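# Flip an upside-down gear and set it back on tray

## Task

On the furnace tray, find the single gear resting with its domed back facing up, flip it over, and place it in an unoccupied spot on the tray with the small end facing up; release it at the end.

## Robot and tools

Robot: two arms, left_arm and right_arm, each with a parallel two-finger gripper. The names are labels, not image sides. left_arm sits on the +y side.

Frame: a single scene frame. Origin on the table top midway between the arms, +x out over the table, +z up. Positions are in metres. Orientations are quaternions written w first (qw, qx, qy, qz). Gripper axes: fingers point along the gripper's +z and close along its y. The reported end_effector_position is the point between the finger pads, about 1 cm short of the tips. Printed positions can be off, more so at long reach. Motions often stop a centimetre or more from the commanded pose, usually too low.

ROW format: every commanded row has 16 numbers, even when one arm stays still. First 8 are left_arm: x, y, z, qw, qx, qy, qz, opening. Next 8 are the same for right_arm. x, y, z and the quaternion are an absolute target pose for that gripper in the scene frame, not an offset. Opening runs from -1 (closed) to +1 (fully open, 0.094 m). A target more than 0.6 m from an arm's last reported position along any of its gripper axes makes the call refused, and nothing is sent. On each control step the command is clipped to at most 70 mm and 16 degrees from the measured pose. If position and orientation cannot both be met, position wins. To hold an orientation steady, resend your own earlier target quaternion rather than the drifting reported one. To park an arm, resend its last reported full pose and desired opening every call.

Tools:
- execute_actions {"actions": [...], "pictures": optional bool}. The list holds zero or one item. Empty list: just returns state and pictures. Action: {"rows": [[16 numbers], ...], "steps": n}, 1 to 15 rows, steps 12 to 15 (default 15), each step 1/30 s, one row per step, last row repeated if rows run out. Wait: {"steps": n} with n up to 300, counted from the previous result, so your reply time eats into it. The result of an action arrives 12 steps before it finishes; those 12 steps run while you compose your next reply. After an action, an arm continues only to its last clipped pose (up to 70 mm more), so check the reported pose and command the remainder. Pictures come only with an empty list or pictures: true.
- move {"target": one 16-number row, "speed": m/s 0.002 to 0.5, default 0.25; rotation limited to twice that in rad/s}. Drives each gripper in a straight line to its absolute pose; both finish together, 0.5 to 10 s, cut off at 10 s. Opening is applied at the start. It rotates the short way. It does not avoid obstacles or the other arm; grippers lag, wander and may overshoot speed, especially near a straight elbow. Result adds a move: line with the ending (done, off_target, moving, held, fault), limits (paced = pose clipped; held = some steps blocked, after which the arm may jump fast) and each gripper's distance from its pose. If only one arm is named, the other finished fine. Pictures included.
- wait {"seconds": 0 to 10}: lets time pass with no new command.
- zoom_image {"camera": cam_high | cam_low | cam_left_wrist | cam_right_wrist, "region": [x0, y0, x1, y1] pixels, top-left origin, up to 504x504}. Enlarges part of the latest image.
- finished_scene {"scene": current scene number}: ends and grades the scene; irreversible. Call it only once the gear is flipped, placed and released. Replying with no tool call also ends things.

Result lines: state line left_arm: ... | right_arm: ... with each pose; grip_measured is the finger opening on the command scale (the last Joint positions value is metres), each gripper off by up to about 1 mm constantly. Hand target appears only when nothing is kept back. pose unreachable means the clearance check altered or blocked that arm; HELD marks steps where your row was not fully sent. FAULT lines mean an arm stopped. MOTOR HOT warns from 85 C; at 100 C that arm drops everything (OVER-TEMPERATURE FAULT), so avoid long holding while thinking. Joint torques are raw, offset and noisy.

Gripping: to hold, command an opening below grip_measured; about 0.03 below is firm, less is gentler. Pad force is limited to roughly 50-62 N, weaker on thin parts, with a brief spike at first contact.

Cameras: cam_high and cam_low 504x504 fixed, cam_left_wrist and cam_right_wrist 616x616 fisheye; calibration (K, distortion, T_world_to_cam) is supplied and may be slightly off.



Avoid: dropping or slipping the gear, knocking anything off the table, fast contact or targets far past a surface (both press harder), and arms colliding or pushing on each other. Occasional external tugs on held parts or nudges to loose objects may occur; keep a secure grip. Joint limits exist for waist, shoulder, elbow, wrist pitch, yaw and roll; elbows never fully straighten.

Each tool is called as a command line: name --argument value for each argument, lists and objects as JSON in quotes; but a table of rows of numbers goes row by row, as --pt "numbers of a row", without its own name.

## Session

execute_actions --actions '[]'

Scene clock: 0.00 s of 6000.00 s.
left_arm: end_effector_position=(+0.3053, +0.3772, +0.2828) grip_measured=+1.000 end_effector_quat_wxyz=(+0.243, -0.620, +0.745, -0.047) | right_arm: end_effector_position=(+0.8380, +0.0634, +0.2849) grip_measured=+1.000 end_effector_quat_wxyz=(+0.620, -0.577, +0.460, -0.266)
Joint positions: left_arm=[-0.18   0.79   0.933 -1.311 -0.306 -1.502  0.094] | right_arm=[ 0.238  2.157  1.888  0.179 -0.097 -1.312  0.094]
Joint velocities: left_arm=[-0.015 -0.005  0.002 -0.007  0.051 -0.007  0.   ] | right_arm=[ 0.005 -0.005 -0.007 -0.012  0.037  0.051  0.   ]
Joint torques (N m, as the arm reports them, + toward a larger angle): no reading
Hand target (left_arm): +0.310, +0.376, +0.294; +0.251, -0.620, +0.741, -0.056
Hand target (right_arm): +0.841, +0.065, +0.299; +0.629, -0.571, +0.453, -0.271

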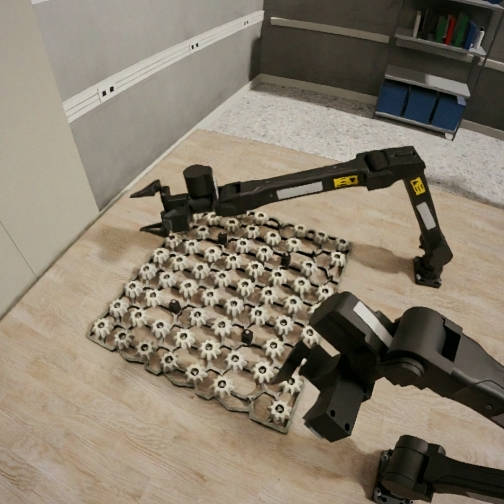

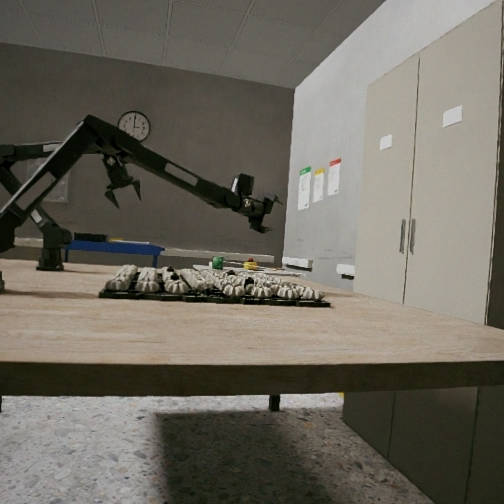

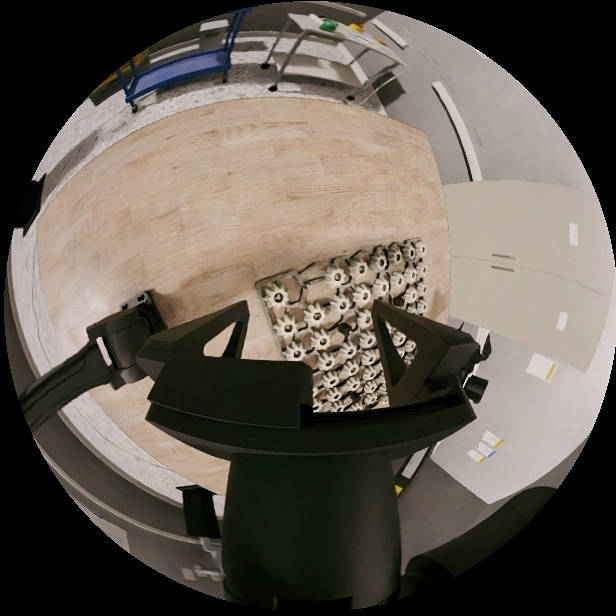

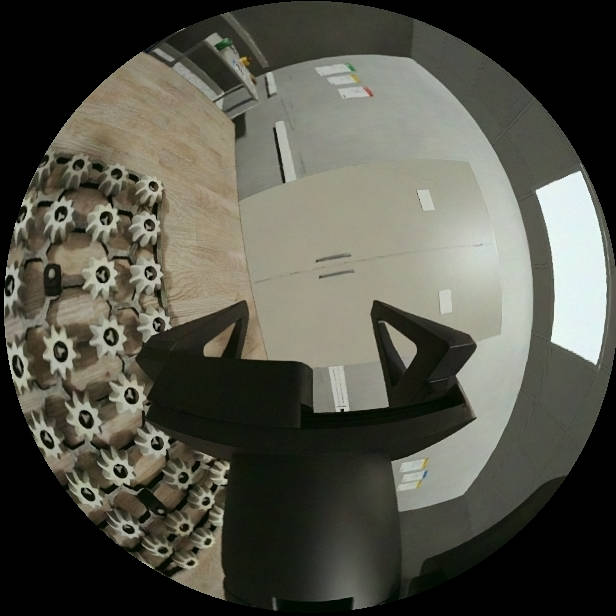

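move --target '[0.2,0.5,0.35,0.243,-0.62,0.745,-0.047,1,0.5,0.05,0.4,0,0.707,-0.707,0,1]'

zoom_image --camera "cam_high" --region '[80,180,380,440]'

Scene clock: 4.17 s of 6000.00 s.
left_arm: end_effector_position=(+0.2023, +0.4961, +0.3248) grip_measured=+1.000 end_effector_quat_wxyz=(+0.217, -0.631, +0.742, -0.066) | right_arm: end_effector_position=(+0.5107, +0.0493, +0.3919) grip_measured=+1.000 end_effector_quat_wxyz=(+0.142, -0.702, +0.697, -0.030)
Joint positions: left_arm=[ 0.704  0.621  0.996 -1.505  0.13  -0.73   0.094] | right_arm=[ 0.456  1.83   2.23  -1.679  0.01  -0.965  0.094]
Joint velocities: left_arm=[ 0.005 -0.005  0.017  0.007 -0.022 -0.007  0.   ] | right_arm=[-0.015 -0.015 -0.017 -0.002  0.051 -0.066  0.   ]
Joint torques (N m, as the arm reports them, + toward a larger angle): left_arm=[ 0.44 -0.76 13.81  0.25  0.2   0.08] | right_arm=[  1.93 -20.86   6.7    0.22  -0.35   0.03]
Hand target (left_arm): +0.201, +0.496, +0.350; +0.237, -0.624, +0.742, -0.065
Hand target (right_arm): +0.500, +0.052, +0.397; -0.140, +0.703, -0.696, +0.026
Off the commanded pose (left_arm): 0.026 m, 4 deg.
Off the commanded pose (right_arm): 0.013 m, 17 deg; orientation clipped at the last step of the last action.
joint sent to its limit (right arm) — the command would take joint 4 (wrist pitch) past its lower limit, so that joint was sent only as far as its limit.
Kept back: nothing.
move: off_target (left_arm, right_arm); limits=paced
camera_calibration (this result's frames):
cam_left_wrist: T_world_to_cam=[[0.907011, -0.185399, 0.378099, -0.218197], [-0.322147, -0.883739, 0.339452, 0.401685], [0.271207, -0.42969, -0.861286, 0.564101], [0, 0, 0, 1]] pos_world=[0.17432, 0.55692, 0.432]
cam_right_wrist: T_world_to_cam=[[0.965914, -0.0175511, 0.258267, -0.596096], [-0.130134, -0.895385, 0.425852, -0.0520336], [0.223774, -0.444946, -0.86715, 0.372335], [0, 0, 0, 1]] pos_world=[0.485687, 0.108617, 0.49898]

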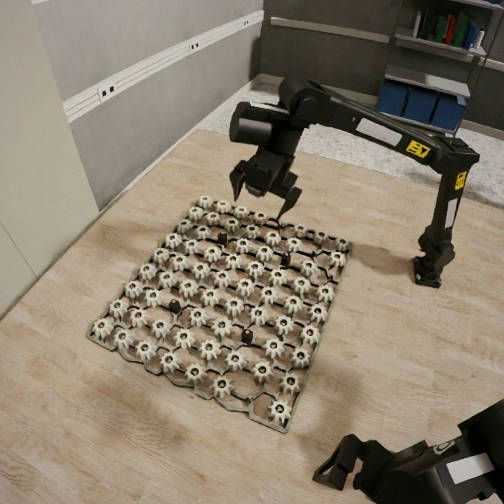

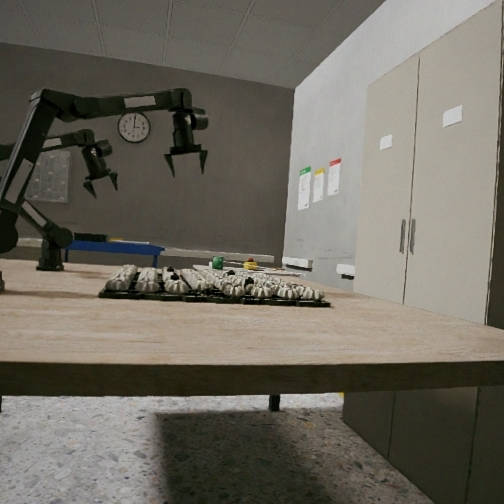

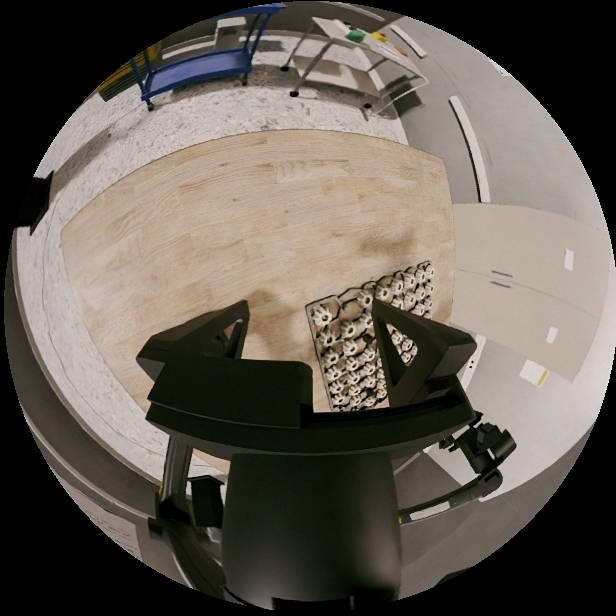

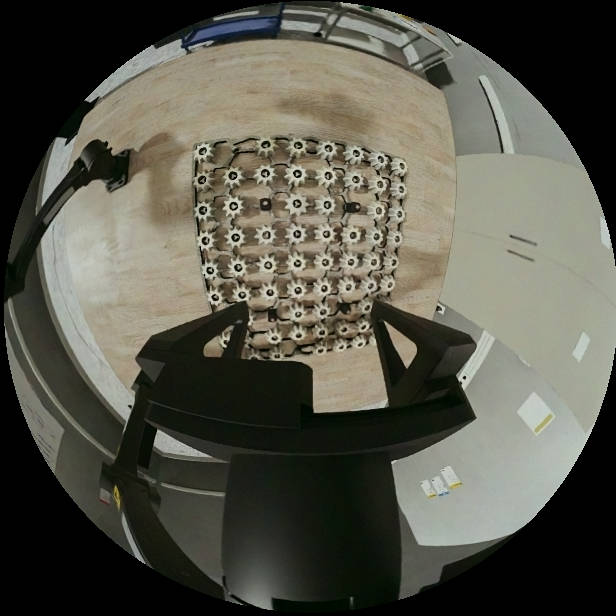

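Region (80, 180, 380, 440) of cam_high's 504x504 image, scaled by 1.680, with more detail than that image has; it fills the top 437 rows of this view, and the rest is white.

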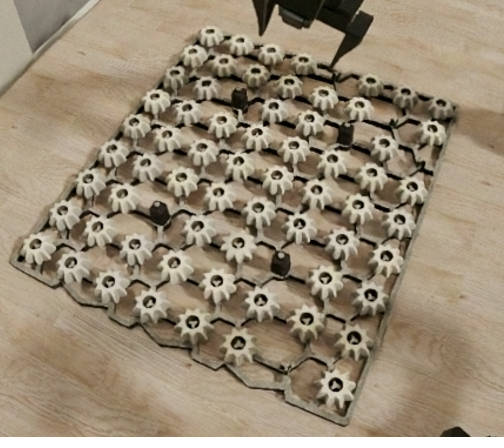

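zoom_image --camera "cam_right_wrist" --region '[280,180,420,300]'

zoom_image --camera "cam_high" --region '[130,240,250,340]'

Region (280, 180, 420, 300) of cam_right_wrist's 616x616 image, scaled by 3.600, with more detail than that image has; it fills the top 432 rows of this view, and the rest is white.

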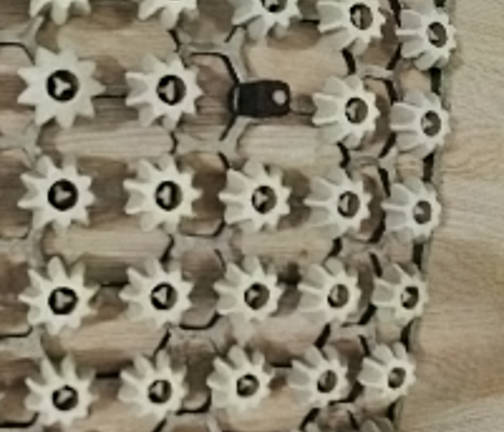

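Region (130, 240, 250, 340) of cam_high's 504x504 image, scaled by 4.200, with more detail than that image has.

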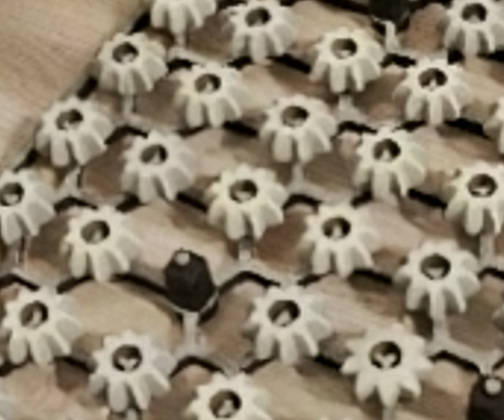

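move --target '[0.2,0.5,0.35,0.243,-0.62,0.745,-0.047,1,0.545,0.15,0.13,0,-0.383,0.924,0,0.5]'

Scene clock: 7.83 s of 6000.00 s.
left_arm: end_effector_position=(+0.1991, +0.5003, +0.3243) grip_measured=+1.000 end_effector_quat_wxyz=(+0.218, -0.631, +0.743, -0.050) | right_arm: end_effector_position=(+0.5440, +0.1340, +0.1277) grip_measured=+0.502 end_effector_quat_wxyz=(-0.010, -0.382, +0.924, -0.004)
Joint positions: left_arm=[ 0.704  0.621  0.996 -1.505  0.099 -0.723  0.094] | right_arm=[ 0.527  2.234  2.198 -1.557  0.001 -0.098  0.071]
Joint velocities: left_arm=[-0.015 -0.015 -0.017 -0.027  0.051 -0.022  0.   ] | right_arm=[ 0.005 -0.024  0.012 -0.027  0.037  0.022 -0.   ]
Joint torques (N m, as the arm reports them, + toward a larger angle): left_arm=[-0.82 -1.32 13.31  0.74 -0.19  0.07] | right_arm=[  2.05 -23.02  10.7   -0.04  -0.26  -0.03]
Hand target (left_arm): +0.200, +0.500, +0.349; +0.243, -0.620, +0.745, -0.047
Hand target (right_arm): +0.546, +0.151, +0.130; +0.001, -0.384, +0.923, +0.001
Off the commanded pose (left_arm): 0.026 m, 3 deg.
Off the commanded pose (right_arm): 0.016 m, 1 deg.
Kept back: nothing.
move: off_target (left_arm, right_arm)
camera_calibration (this result's frames):
cam_left_wrist: T_world_to_cam=[[0.915425, -0.18819, 0.355784, -0.207324], [-0.309754, -0.893838, 0.3242, 0.412051], [0.257002, -0.406987, -0.876534, 0.562716], [0, 0, 0, 1]] pos_world=[0.172804, 0.558308, 0.433415]
cam_right_wrist: T_world_to_cam=[[0.704007, -0.709968, 0.017889, -0.29252], [-0.577048, -0.557156, 0.597154, 0.316592], [-0.413993, -0.430723, -0.801927, 0.510224], [0, 0, 0, 1]] pos_world=[0.599854, 0.188477, 0.225341]

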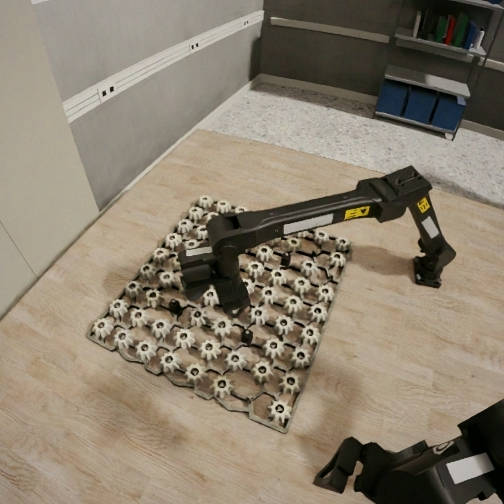

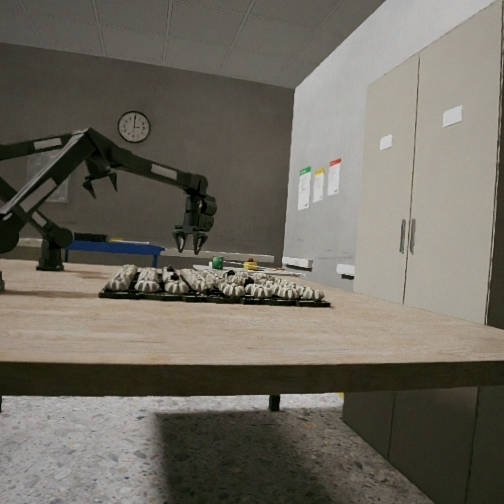

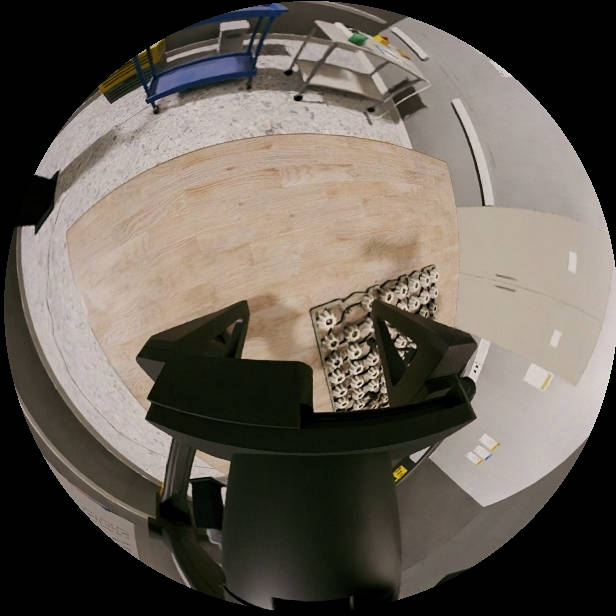

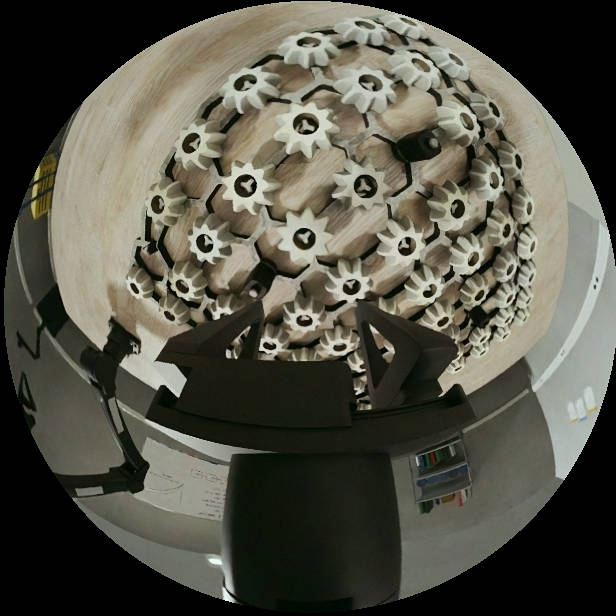

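move --target '[0.2,0.5,0.35,0.243,-0.62,0.745,-0.047,1,0.564,0.174,0.085,0,-0.383,0.924,0,0.5]' --speed 0.1

zoom_image --camera "cam_low" --region '[100,210,300,310]'

Scene clock: 9.53 s of 6000.00 s.
left_arm: end_effector_position=(+0.1991, +0.5003, +0.3243) grip_measured=+1.000 end_effector_quat_wxyz=(+0.218, -0.631, +0.743, -0.050) | right_arm: end_effector_position=(+0.5608, +0.1570, +0.0881) grip_measured=+0.502 end_effector_quat_wxyz=(-0.010, -0.381, +0.925, -0.004)
Joint positions: left_arm=[ 0.704  0.621  0.996 -1.505  0.099 -0.723  0.094] | right_arm=[ 0.537  2.349  2.301 -1.544  0.001 -0.085  0.071]
Joint velocities: left_arm=[-0.015 -0.005 -0.002  0.002  0.022  0.007  0.   ] | right_arm=[-0.015  0.005  0.017 -0.012 -0.007  0.051 -0.002]
Joint torques (N m, as the arm reports them, + toward a larger angle): left_arm=[-0.77 -1.3  13.29  0.72 -0.21  0.07] | right_arm=[  1.84 -24.02  10.72   0.2   -0.25  -0.01]
Hand target (left_arm): +0.200, +0.500, +0.349; +0.243, -0.620, +0.745, -0.047
Hand target (right_arm): +0.564, +0.173, +0.085; +0.001, -0.383, +0.924, +0.000
Off the commanded pose (left_arm): 0.026 m, 3 deg.
Off the commanded pose (right_arm): 0.018 m, 1 deg.
Kept back: nothing.
move: off_target (left_arm, right_arm)
camera_calibration (this result's frames):
cam_left_wrist: T_world_to_cam=[[0.915387, -0.188557, 0.355686, -0.207101], [-0.310037, -0.893779, 0.324092, 0.412113], [0.256795, -0.406946, -0.876614, 0.562763], [0, 0, 0, 1]] pos_world=[0.172833, 0.558301, 0.433426]
cam_right_wrist: T_world_to_cam=[[0.702102, -0.711844, 0.0181926, -0.286068], [-0.578818, -0.555643, 0.596851, 0.363498], [-0.414756, -0.42958, -0.802146, 0.495598], [0, 0, 0, 1]] pos_world=[0.6168, 0.211238, 0.185792]

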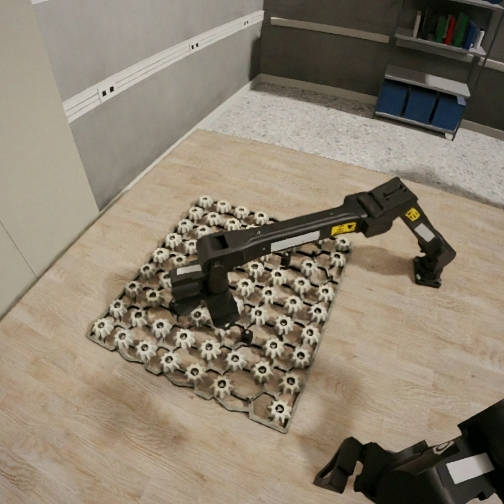

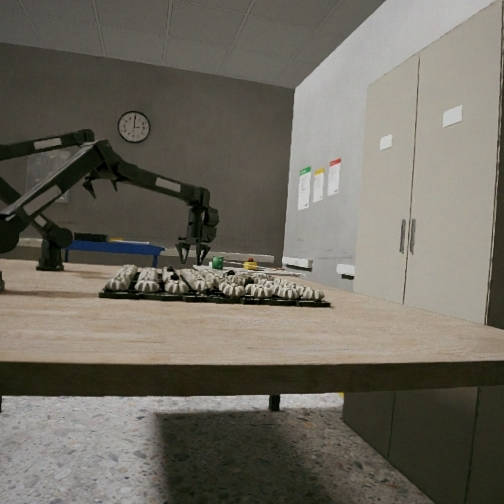

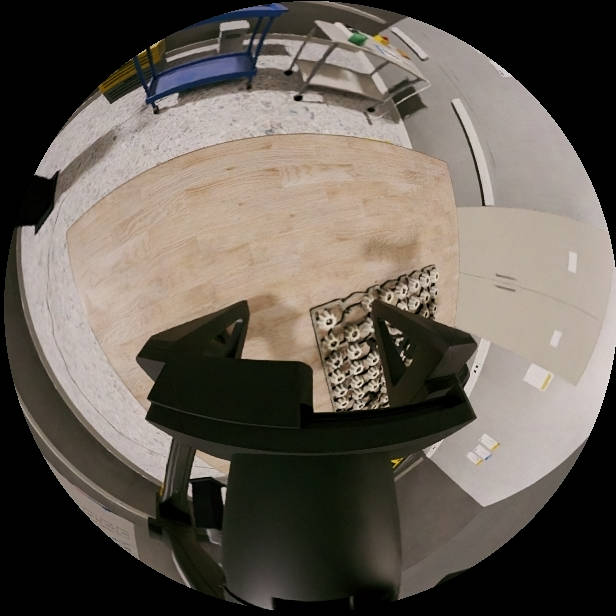

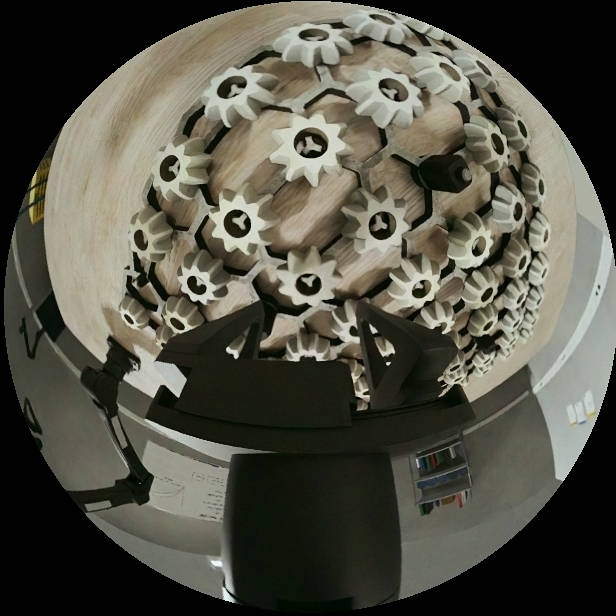

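Region (100, 210, 300, 310) of cam_low's 504x504 image, scaled by 2.520, with more detail than that image has.

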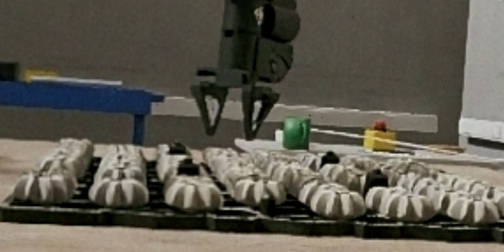

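zoom_image --camera "cam_right_wrist" --region '[150,60,480,340]'

zoom_image --camera "cam_high" --region '[90,300,330,440]'

Region (150, 60, 480, 340) of cam_right_wrist's 616x616 image, scaled by 1.527, with more detail than that image has; it fills the top 428 rows of this view, and the rest is white.

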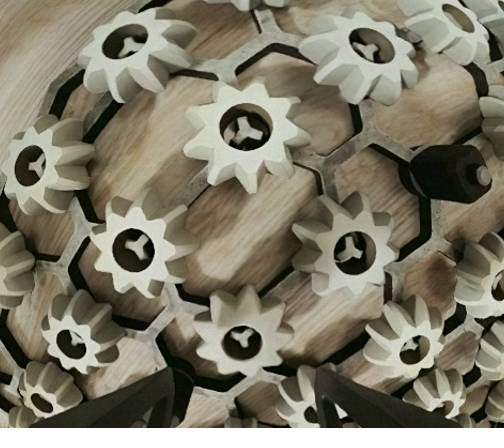

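Region (90, 300, 330, 440) of cam_high's 504x504 image, scaled by 2.100, with more detail than that image has; it fills the top 294 rows of this view, and the rest is white.

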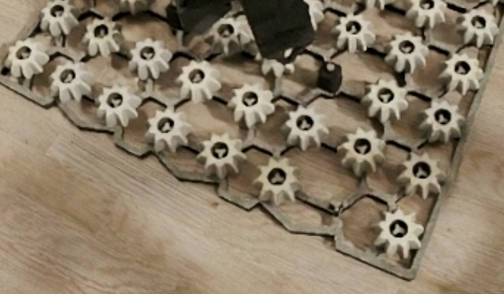

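move --target '[0.2,0.5,0.35,0.243,-0.62,0.745,-0.047,1,0.564,0.174,0.037,0,-0.383,0.924,0,0.5]' --speed 0.05

Scene clock: 12.10 s of 6000.00 s.
left_arm: end_effector_position=(+0.1991, +0.5003, +0.3243) grip_measured=+1.000 end_effector_quat_wxyz=(+0.218, -0.631, +0.743, -0.050) | right_arm: end_effector_position=(+0.5713, +0.1657, +0.0689) grip_measured=+0.502 end_effector_quat_wxyz=(+0.016, -0.381, +0.925, +0.004)
Joint positions: left_arm=[ 0.704  0.621  0.996 -1.505  0.099 -0.723  0.094] | right_arm=[ 0.537  2.357  2.264 -1.445  0.001 -0.085  0.071]
Joint velocities: left_arm=[-0.015  0.005 -0.002  0.012 -0.007  0.037  0.   ] | right_arm=[-0.015  0.005  0.002 -0.002  0.007  0.051  0.001]
Joint torques (N m, as the arm reports them, + toward a larger angle): left_arm=[-0.84 -1.17 13.32  0.76 -0.2   0.07] | right_arm=[  2.1  -23.14   6.83   0.69  -0.2   -0.02]
Hand target (left_arm): +0.200, +0.500, +0.349; +0.243, -0.620, +0.745, -0.047
Hand target (right_arm): +0.563, +0.173, +0.038; +0.000, -0.383, +0.924, -0.000
Off the commanded pose (left_arm): 0.026 m, 3 deg.
Off the commanded pose (right_arm): 0.034 m, 2 deg.
Kept back: nothing.
move: off_target (left_arm, right_arm)
camera_calibration (this result's frames):
cam_left_wrist: T_world_to_cam=[[0.915387, -0.188557, 0.355686, -0.207101], [-0.310037, -0.893779, 0.324092, 0.412113], [0.256795, -0.406946, -0.876614, 0.562763], [0, 0, 0, 1]] pos_world=[0.172833, 0.558301, 0.433426]
cam_right_wrist: T_world_to_cam=[[0.701259, -0.712548, 0.0226127, -0.286551], [-0.60256, -0.575466, 0.552955, 0.405747], [-0.380994, -0.401391, -0.832904, 0.466425], [0, 0, 0, 1]] pos_world=[0.623139, 0.216531, 0.170607]

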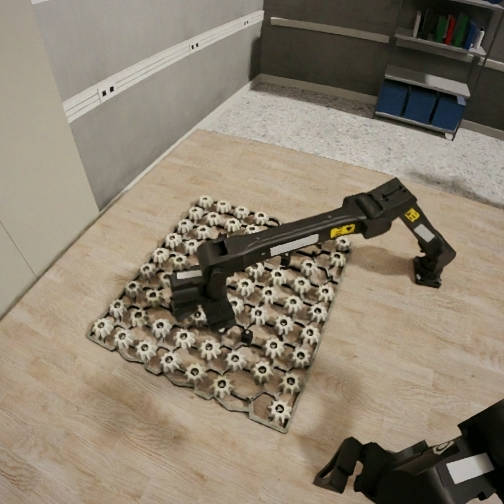

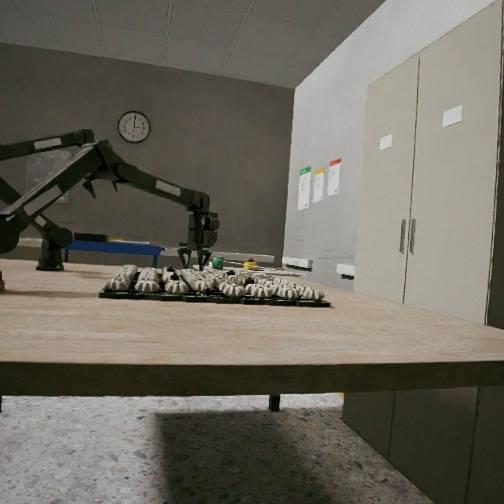

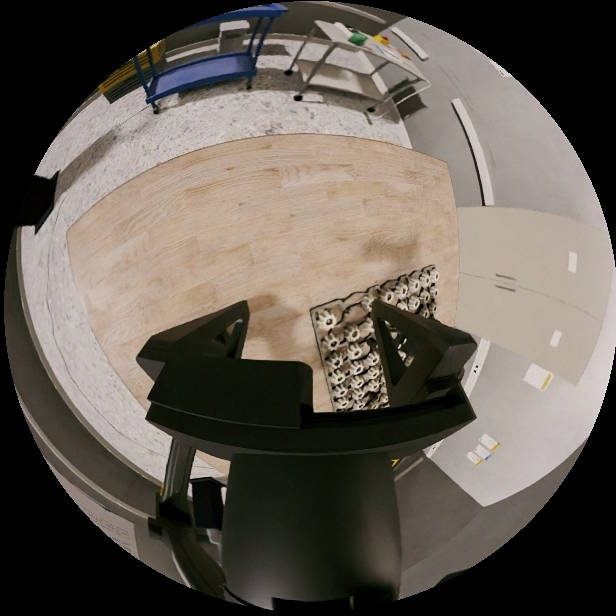

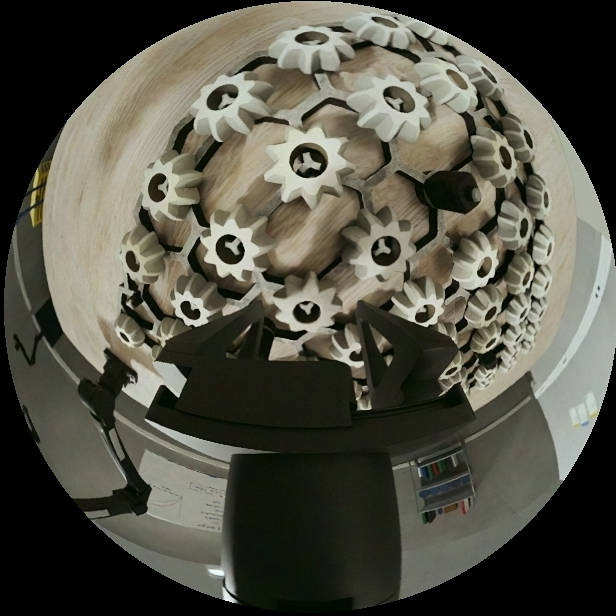

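move --target '[0.2,0.5,0.35,0.243,-0.62,0.745,-0.047,1,0.562,0.172,0.02,0,-0.383,0.924,0,0.5]' --speed 0.1

Scene clock: 13.20 s of 6000.00 s.
left_arm: end_effector_position=(+0.1991, +0.5003, +0.3243) grip_measured=+1.000 end_effector_quat_wxyz=(+0.218, -0.631, +0.743, -0.050) | right_arm: end_effector_position=(+0.5697, +0.1644, +0.0512) grip_measured=+0.502 end_effector_quat_wxyz=(+0.015, -0.381, +0.925, +0.004)
Joint positions: left_arm=[ 0.704  0.621  0.996 -1.505  0.099 -0.723  0.094] | right_arm=[ 0.537  2.358  2.219 -1.401  0.001 -0.085  0.071]
Joint velocities: left_arm=[-0.015 -0.005 -0.002  0.002  0.051 -0.022  0.   ] | right_arm=[-0.015 -0.005 -0.007 -0.012 -0.081 -0.066  0.001]
Joint torques (N m, as the arm reports them, + toward a larger angle): left_arm=[-0.73 -1.16 13.31  0.73 -0.19  0.08] | right_arm=[  1.86 -23.58   6.82   0.71  -0.21  -0.03]
Hand target (left_arm): +0.200, +0.500, +0.349; +0.243, -0.620, +0.745, -0.047
Hand target (right_arm): +0.561, +0.171, +0.021; +0.000, -0.383, +0.924, -0.000
Off the commanded pose (left_arm): 0.026 m, 3 deg.
Off the commanded pose (right_arm): 0.033 m, 2 deg.
Kept back: nothing.
move: off_target (left_arm, right_arm)
camera_calibration (this result's frames):
cam_left_wrist: T_world_to_cam=[[0.915387, -0.188557, 0.355686, -0.207101], [-0.310037, -0.893779, 0.324092, 0.412113], [0.256795, -0.406946, -0.876614, 0.562763], [0, 0, 0, 1]] pos_world=[0.172833, 0.558301, 0.433426]
cam_right_wrist: T_world_to_cam=[[0.701279, -0.712531, 0.0225193, -0.285992], [-0.602074, -0.575061, 0.553906, 0.413457], [-0.381725, -0.402001, -0.832274, 0.451008], [0, 0, 0, 1]] pos_world=[0.621654, 0.215291, 0.152786]

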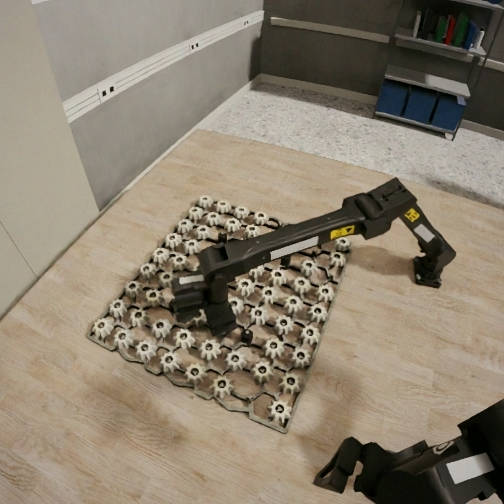

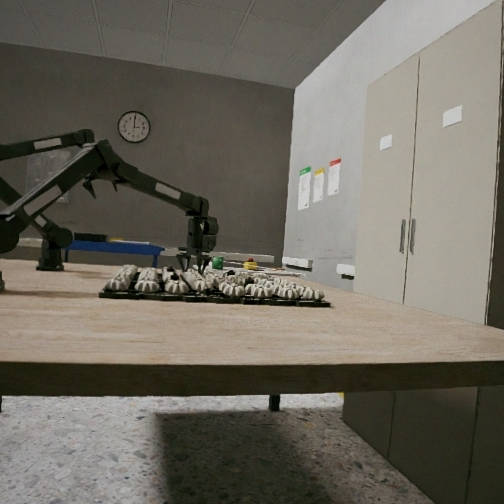

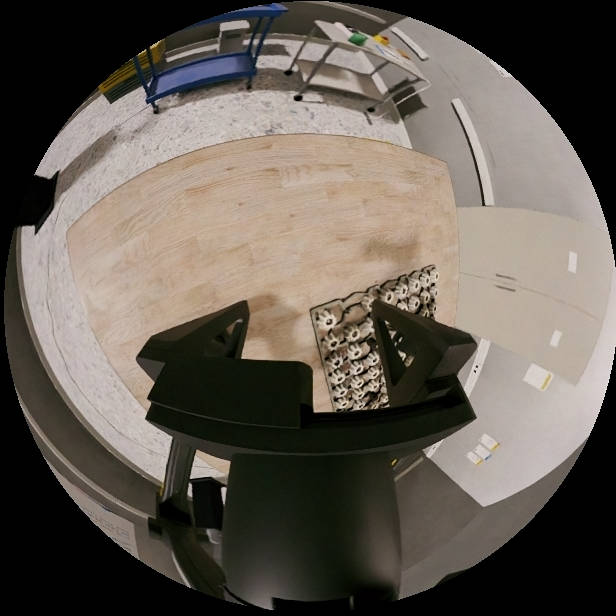

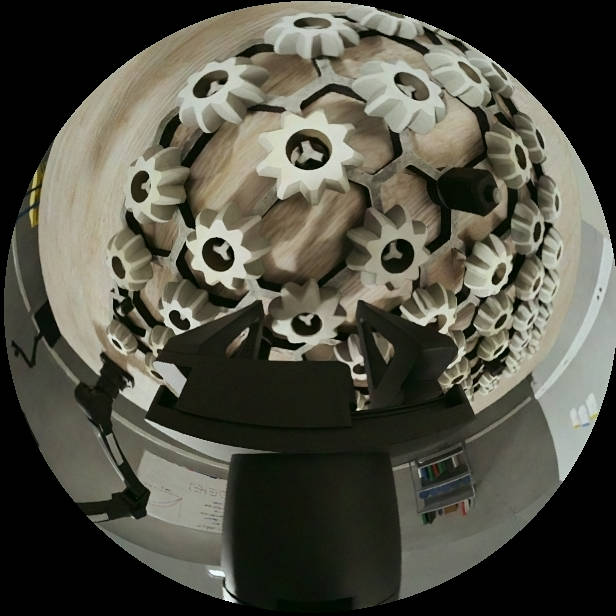

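Elbow backlash; compensate.

move --target '[0.2,0.5,0.35,0.243,-0.62,0.745,-0.047,1,0.553,0.164,0.006,0,-0.383,0.924,0,0.5]' --speed 0.05

move --target '[0.2,0.5,0.35,0.243,-0.62,0.745,-0.047,1,0.553,0.164,0.006,0,-0.383,0.924,0,-0.05]' --speed 0.05

Scene clock: 14.70 s of 6000.00 s.
left_arm: end_effector_position=(+0.1991, +0.5003, +0.3243) grip_measured=+1.000 end_effector_quat_wxyz=(+0.218, -0.631, +0.743, -0.050) | right_arm: end_effector_position=(+0.5597, +0.1565, +0.0207) grip_measured=+0.502 end_effector_quat_wxyz=(+0.001, -0.381, +0.925, -0.000)
Joint positions: left_arm=[ 0.704  0.621  0.996 -1.505  0.099 -0.723  0.094] | right_arm=[ 0.538  2.358  2.138 -1.349  0.001 -0.085  0.071]
Joint velocities: left_arm=[-0.024 -0.005 -0.012 -0.012  0.051  0.022  0.   ] | right_arm=[ 0.005  0.005 -0.002 -0.007  0.007 -0.022 -0.   ]
Joint torques (N m, as the arm reports them, + toward a larger angle): left_arm=[-0.81 -1.07 13.3   0.71 -0.19  0.09] | right_arm=[  2.42 -25.48   5.88   1.    -0.21  -0.03]
Hand target (left_arm): +0.200, +0.500, +0.349; +0.243, -0.620, +0.745, -0.047
Hand target (right_arm): +0.553, +0.164, +0.006; -0.000, -0.383, +0.924, +0.000
Off the commanded pose (left_arm): 0.026 m, 3 deg.
Off the commanded pose (right_arm): 0.018 m, 0 deg.
Kept back: nothing.
move: off_target (left_arm, right_arm)
camera_calibration (this result's frames):
cam_left_wrist: T_world_to_cam=[[0.915387, -0.188557, 0.355686, -0.207101], [-0.310037, -0.893779, 0.324092, 0.412113], [0.256795, -0.406946, -0.876614, 0.562763], [0, 0, 0, 1]] pos_world=[0.172833, 0.558301, 0.433426]
cam_right_wrist: T_world_to_cam=[[0.702037, -0.711867, 0.0197319, -0.284401], [-0.588954, -0.564799, 0.578044, 0.410353], [-0.400346, -0.417429, -0.815767, 0.431129], [0, 0, 0, 1]] pos_world=[0.61394, 0.209277, 0.120111]

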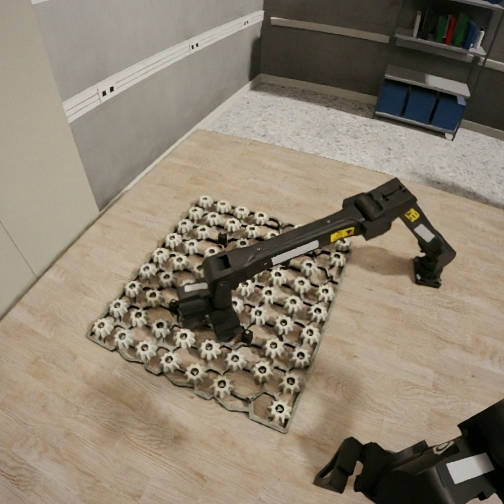

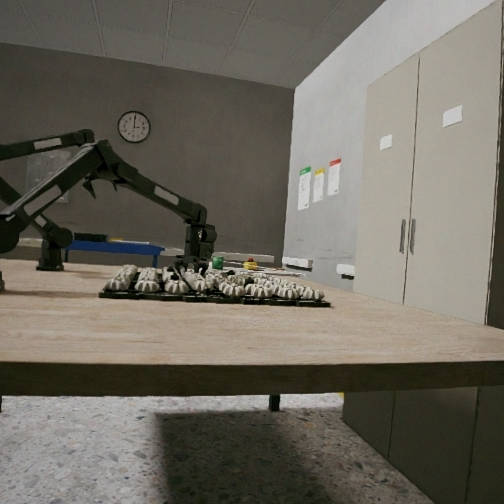

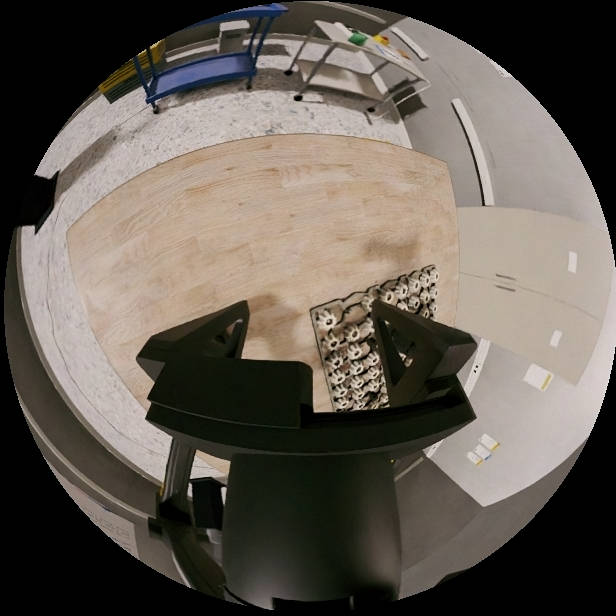

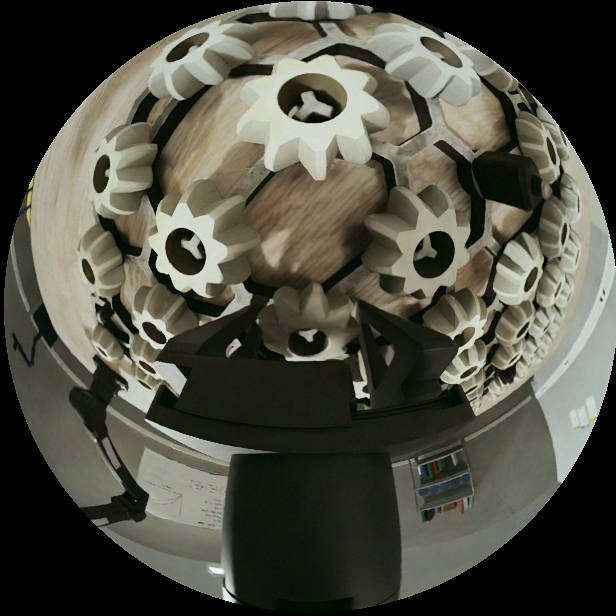

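Scene clock: 15.50 s of 6000.00 s.
left_arm: end_effector_position=(+0.1991, +0.5003, +0.3243) grip_measured=+1.000 end_effector_quat_wxyz=(+0.218, -0.631, +0.743, -0.050) | right_arm: end_effector_position=(+0.5572, +0.1568, +0.0206) grip_measured=+0.163 end_effector_quat_wxyz=(-0.002, -0.383, +0.924, +0.001)
Joint positions: left_arm=[ 0.704  0.621  0.996 -1.505  0.099 -0.723  0.094] | right_arm=[ 0.539  2.357  2.136 -1.354 -0.004 -0.088  0.055]
Joint velocities: left_arm=[ 0.005  0.005  0.002 -0.017  0.095  0.051  0.   ] | right_arm=[-0.015 -0.015 -0.002  0.002  0.051  0.022 -0.001]
Joint torques (N m, as the arm reports them, + toward a larger angle): left_arm=[-0.88 -1.27 13.31  0.71 -0.19  0.07] | right_arm=[  1.62 -25.88   5.95   1.29   0.     0.  ]
Hand target (left_arm): +0.200, +0.500, +0.349; +0.243, -0.620, +0.745, -0.047
Hand target (right_arm): +0.553, +0.164, +0.006; -0.000, -0.383, +0.924, +0.000
Off the commanded pose (left_arm): 0.026 m, 3 deg.
Off the commanded pose (right_arm): 0.017 m, 0 deg.
Kept back: nothing.
move: off_target (left_arm, right_arm)
camera_calibration (this result's frames):
cam_left_wrist: T_world_to_cam=[[0.915387, -0.188557, 0.355686, -0.207101], [-0.310037, -0.893779, 0.324092, 0.412113], [0.256795, -0.406946, -0.876614, 0.562763], [0, 0, 0, 1]] pos_world=[0.172833, 0.558301, 0.433426]
cam_right_wrist: T_world_to_cam=[[0.705146, -0.708911, 0.0146581, -0.284486], [-0.582161, -0.56702, 0.582732, 0.405535], [-0.404794, -0.419445, -0.812532, 0.432948], [0, 0, 0, 1]] pos_world=[0.611945, 0.209869, 0.119635]

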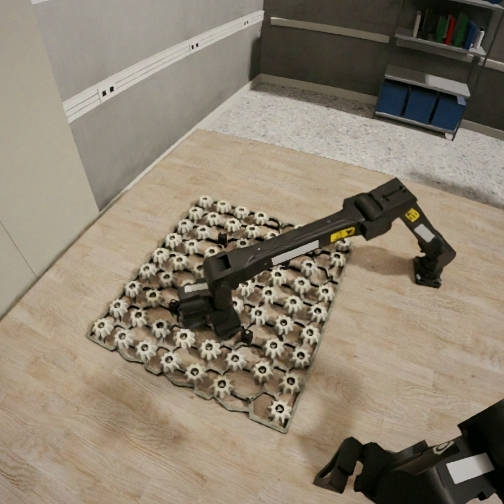

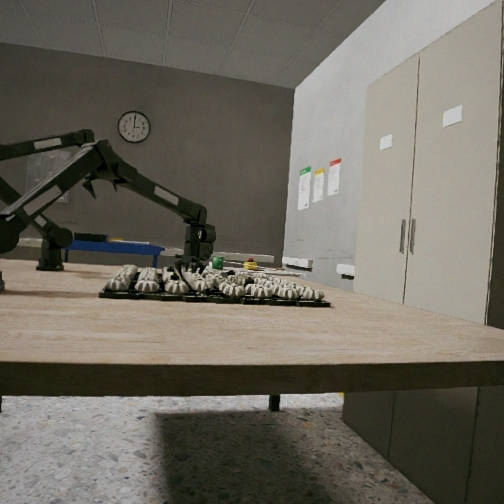

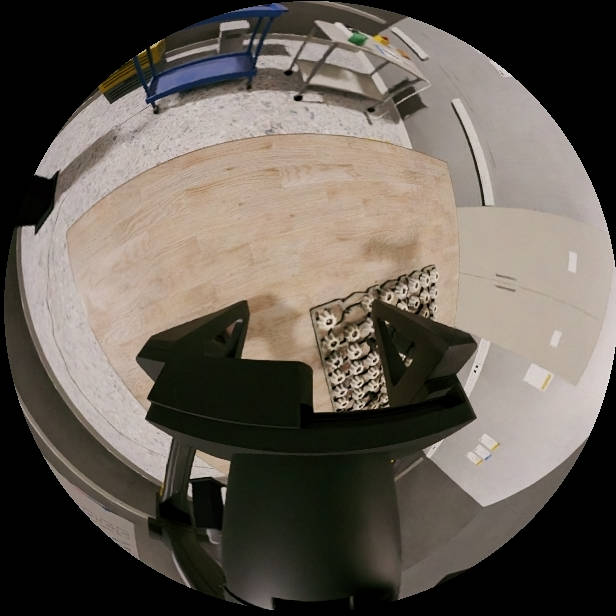

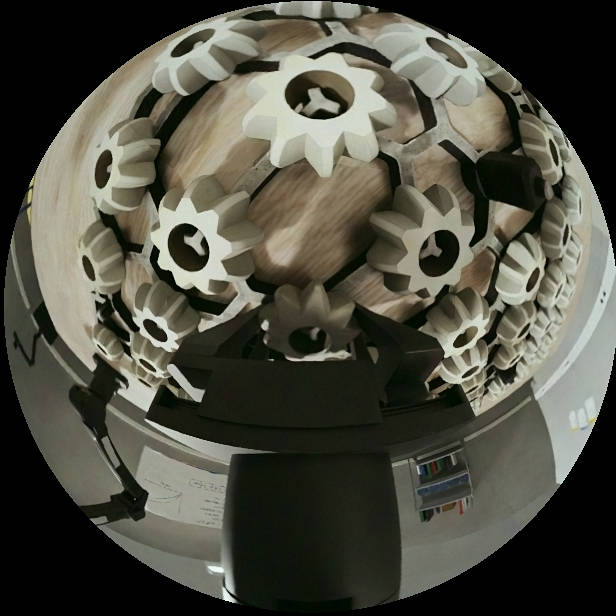

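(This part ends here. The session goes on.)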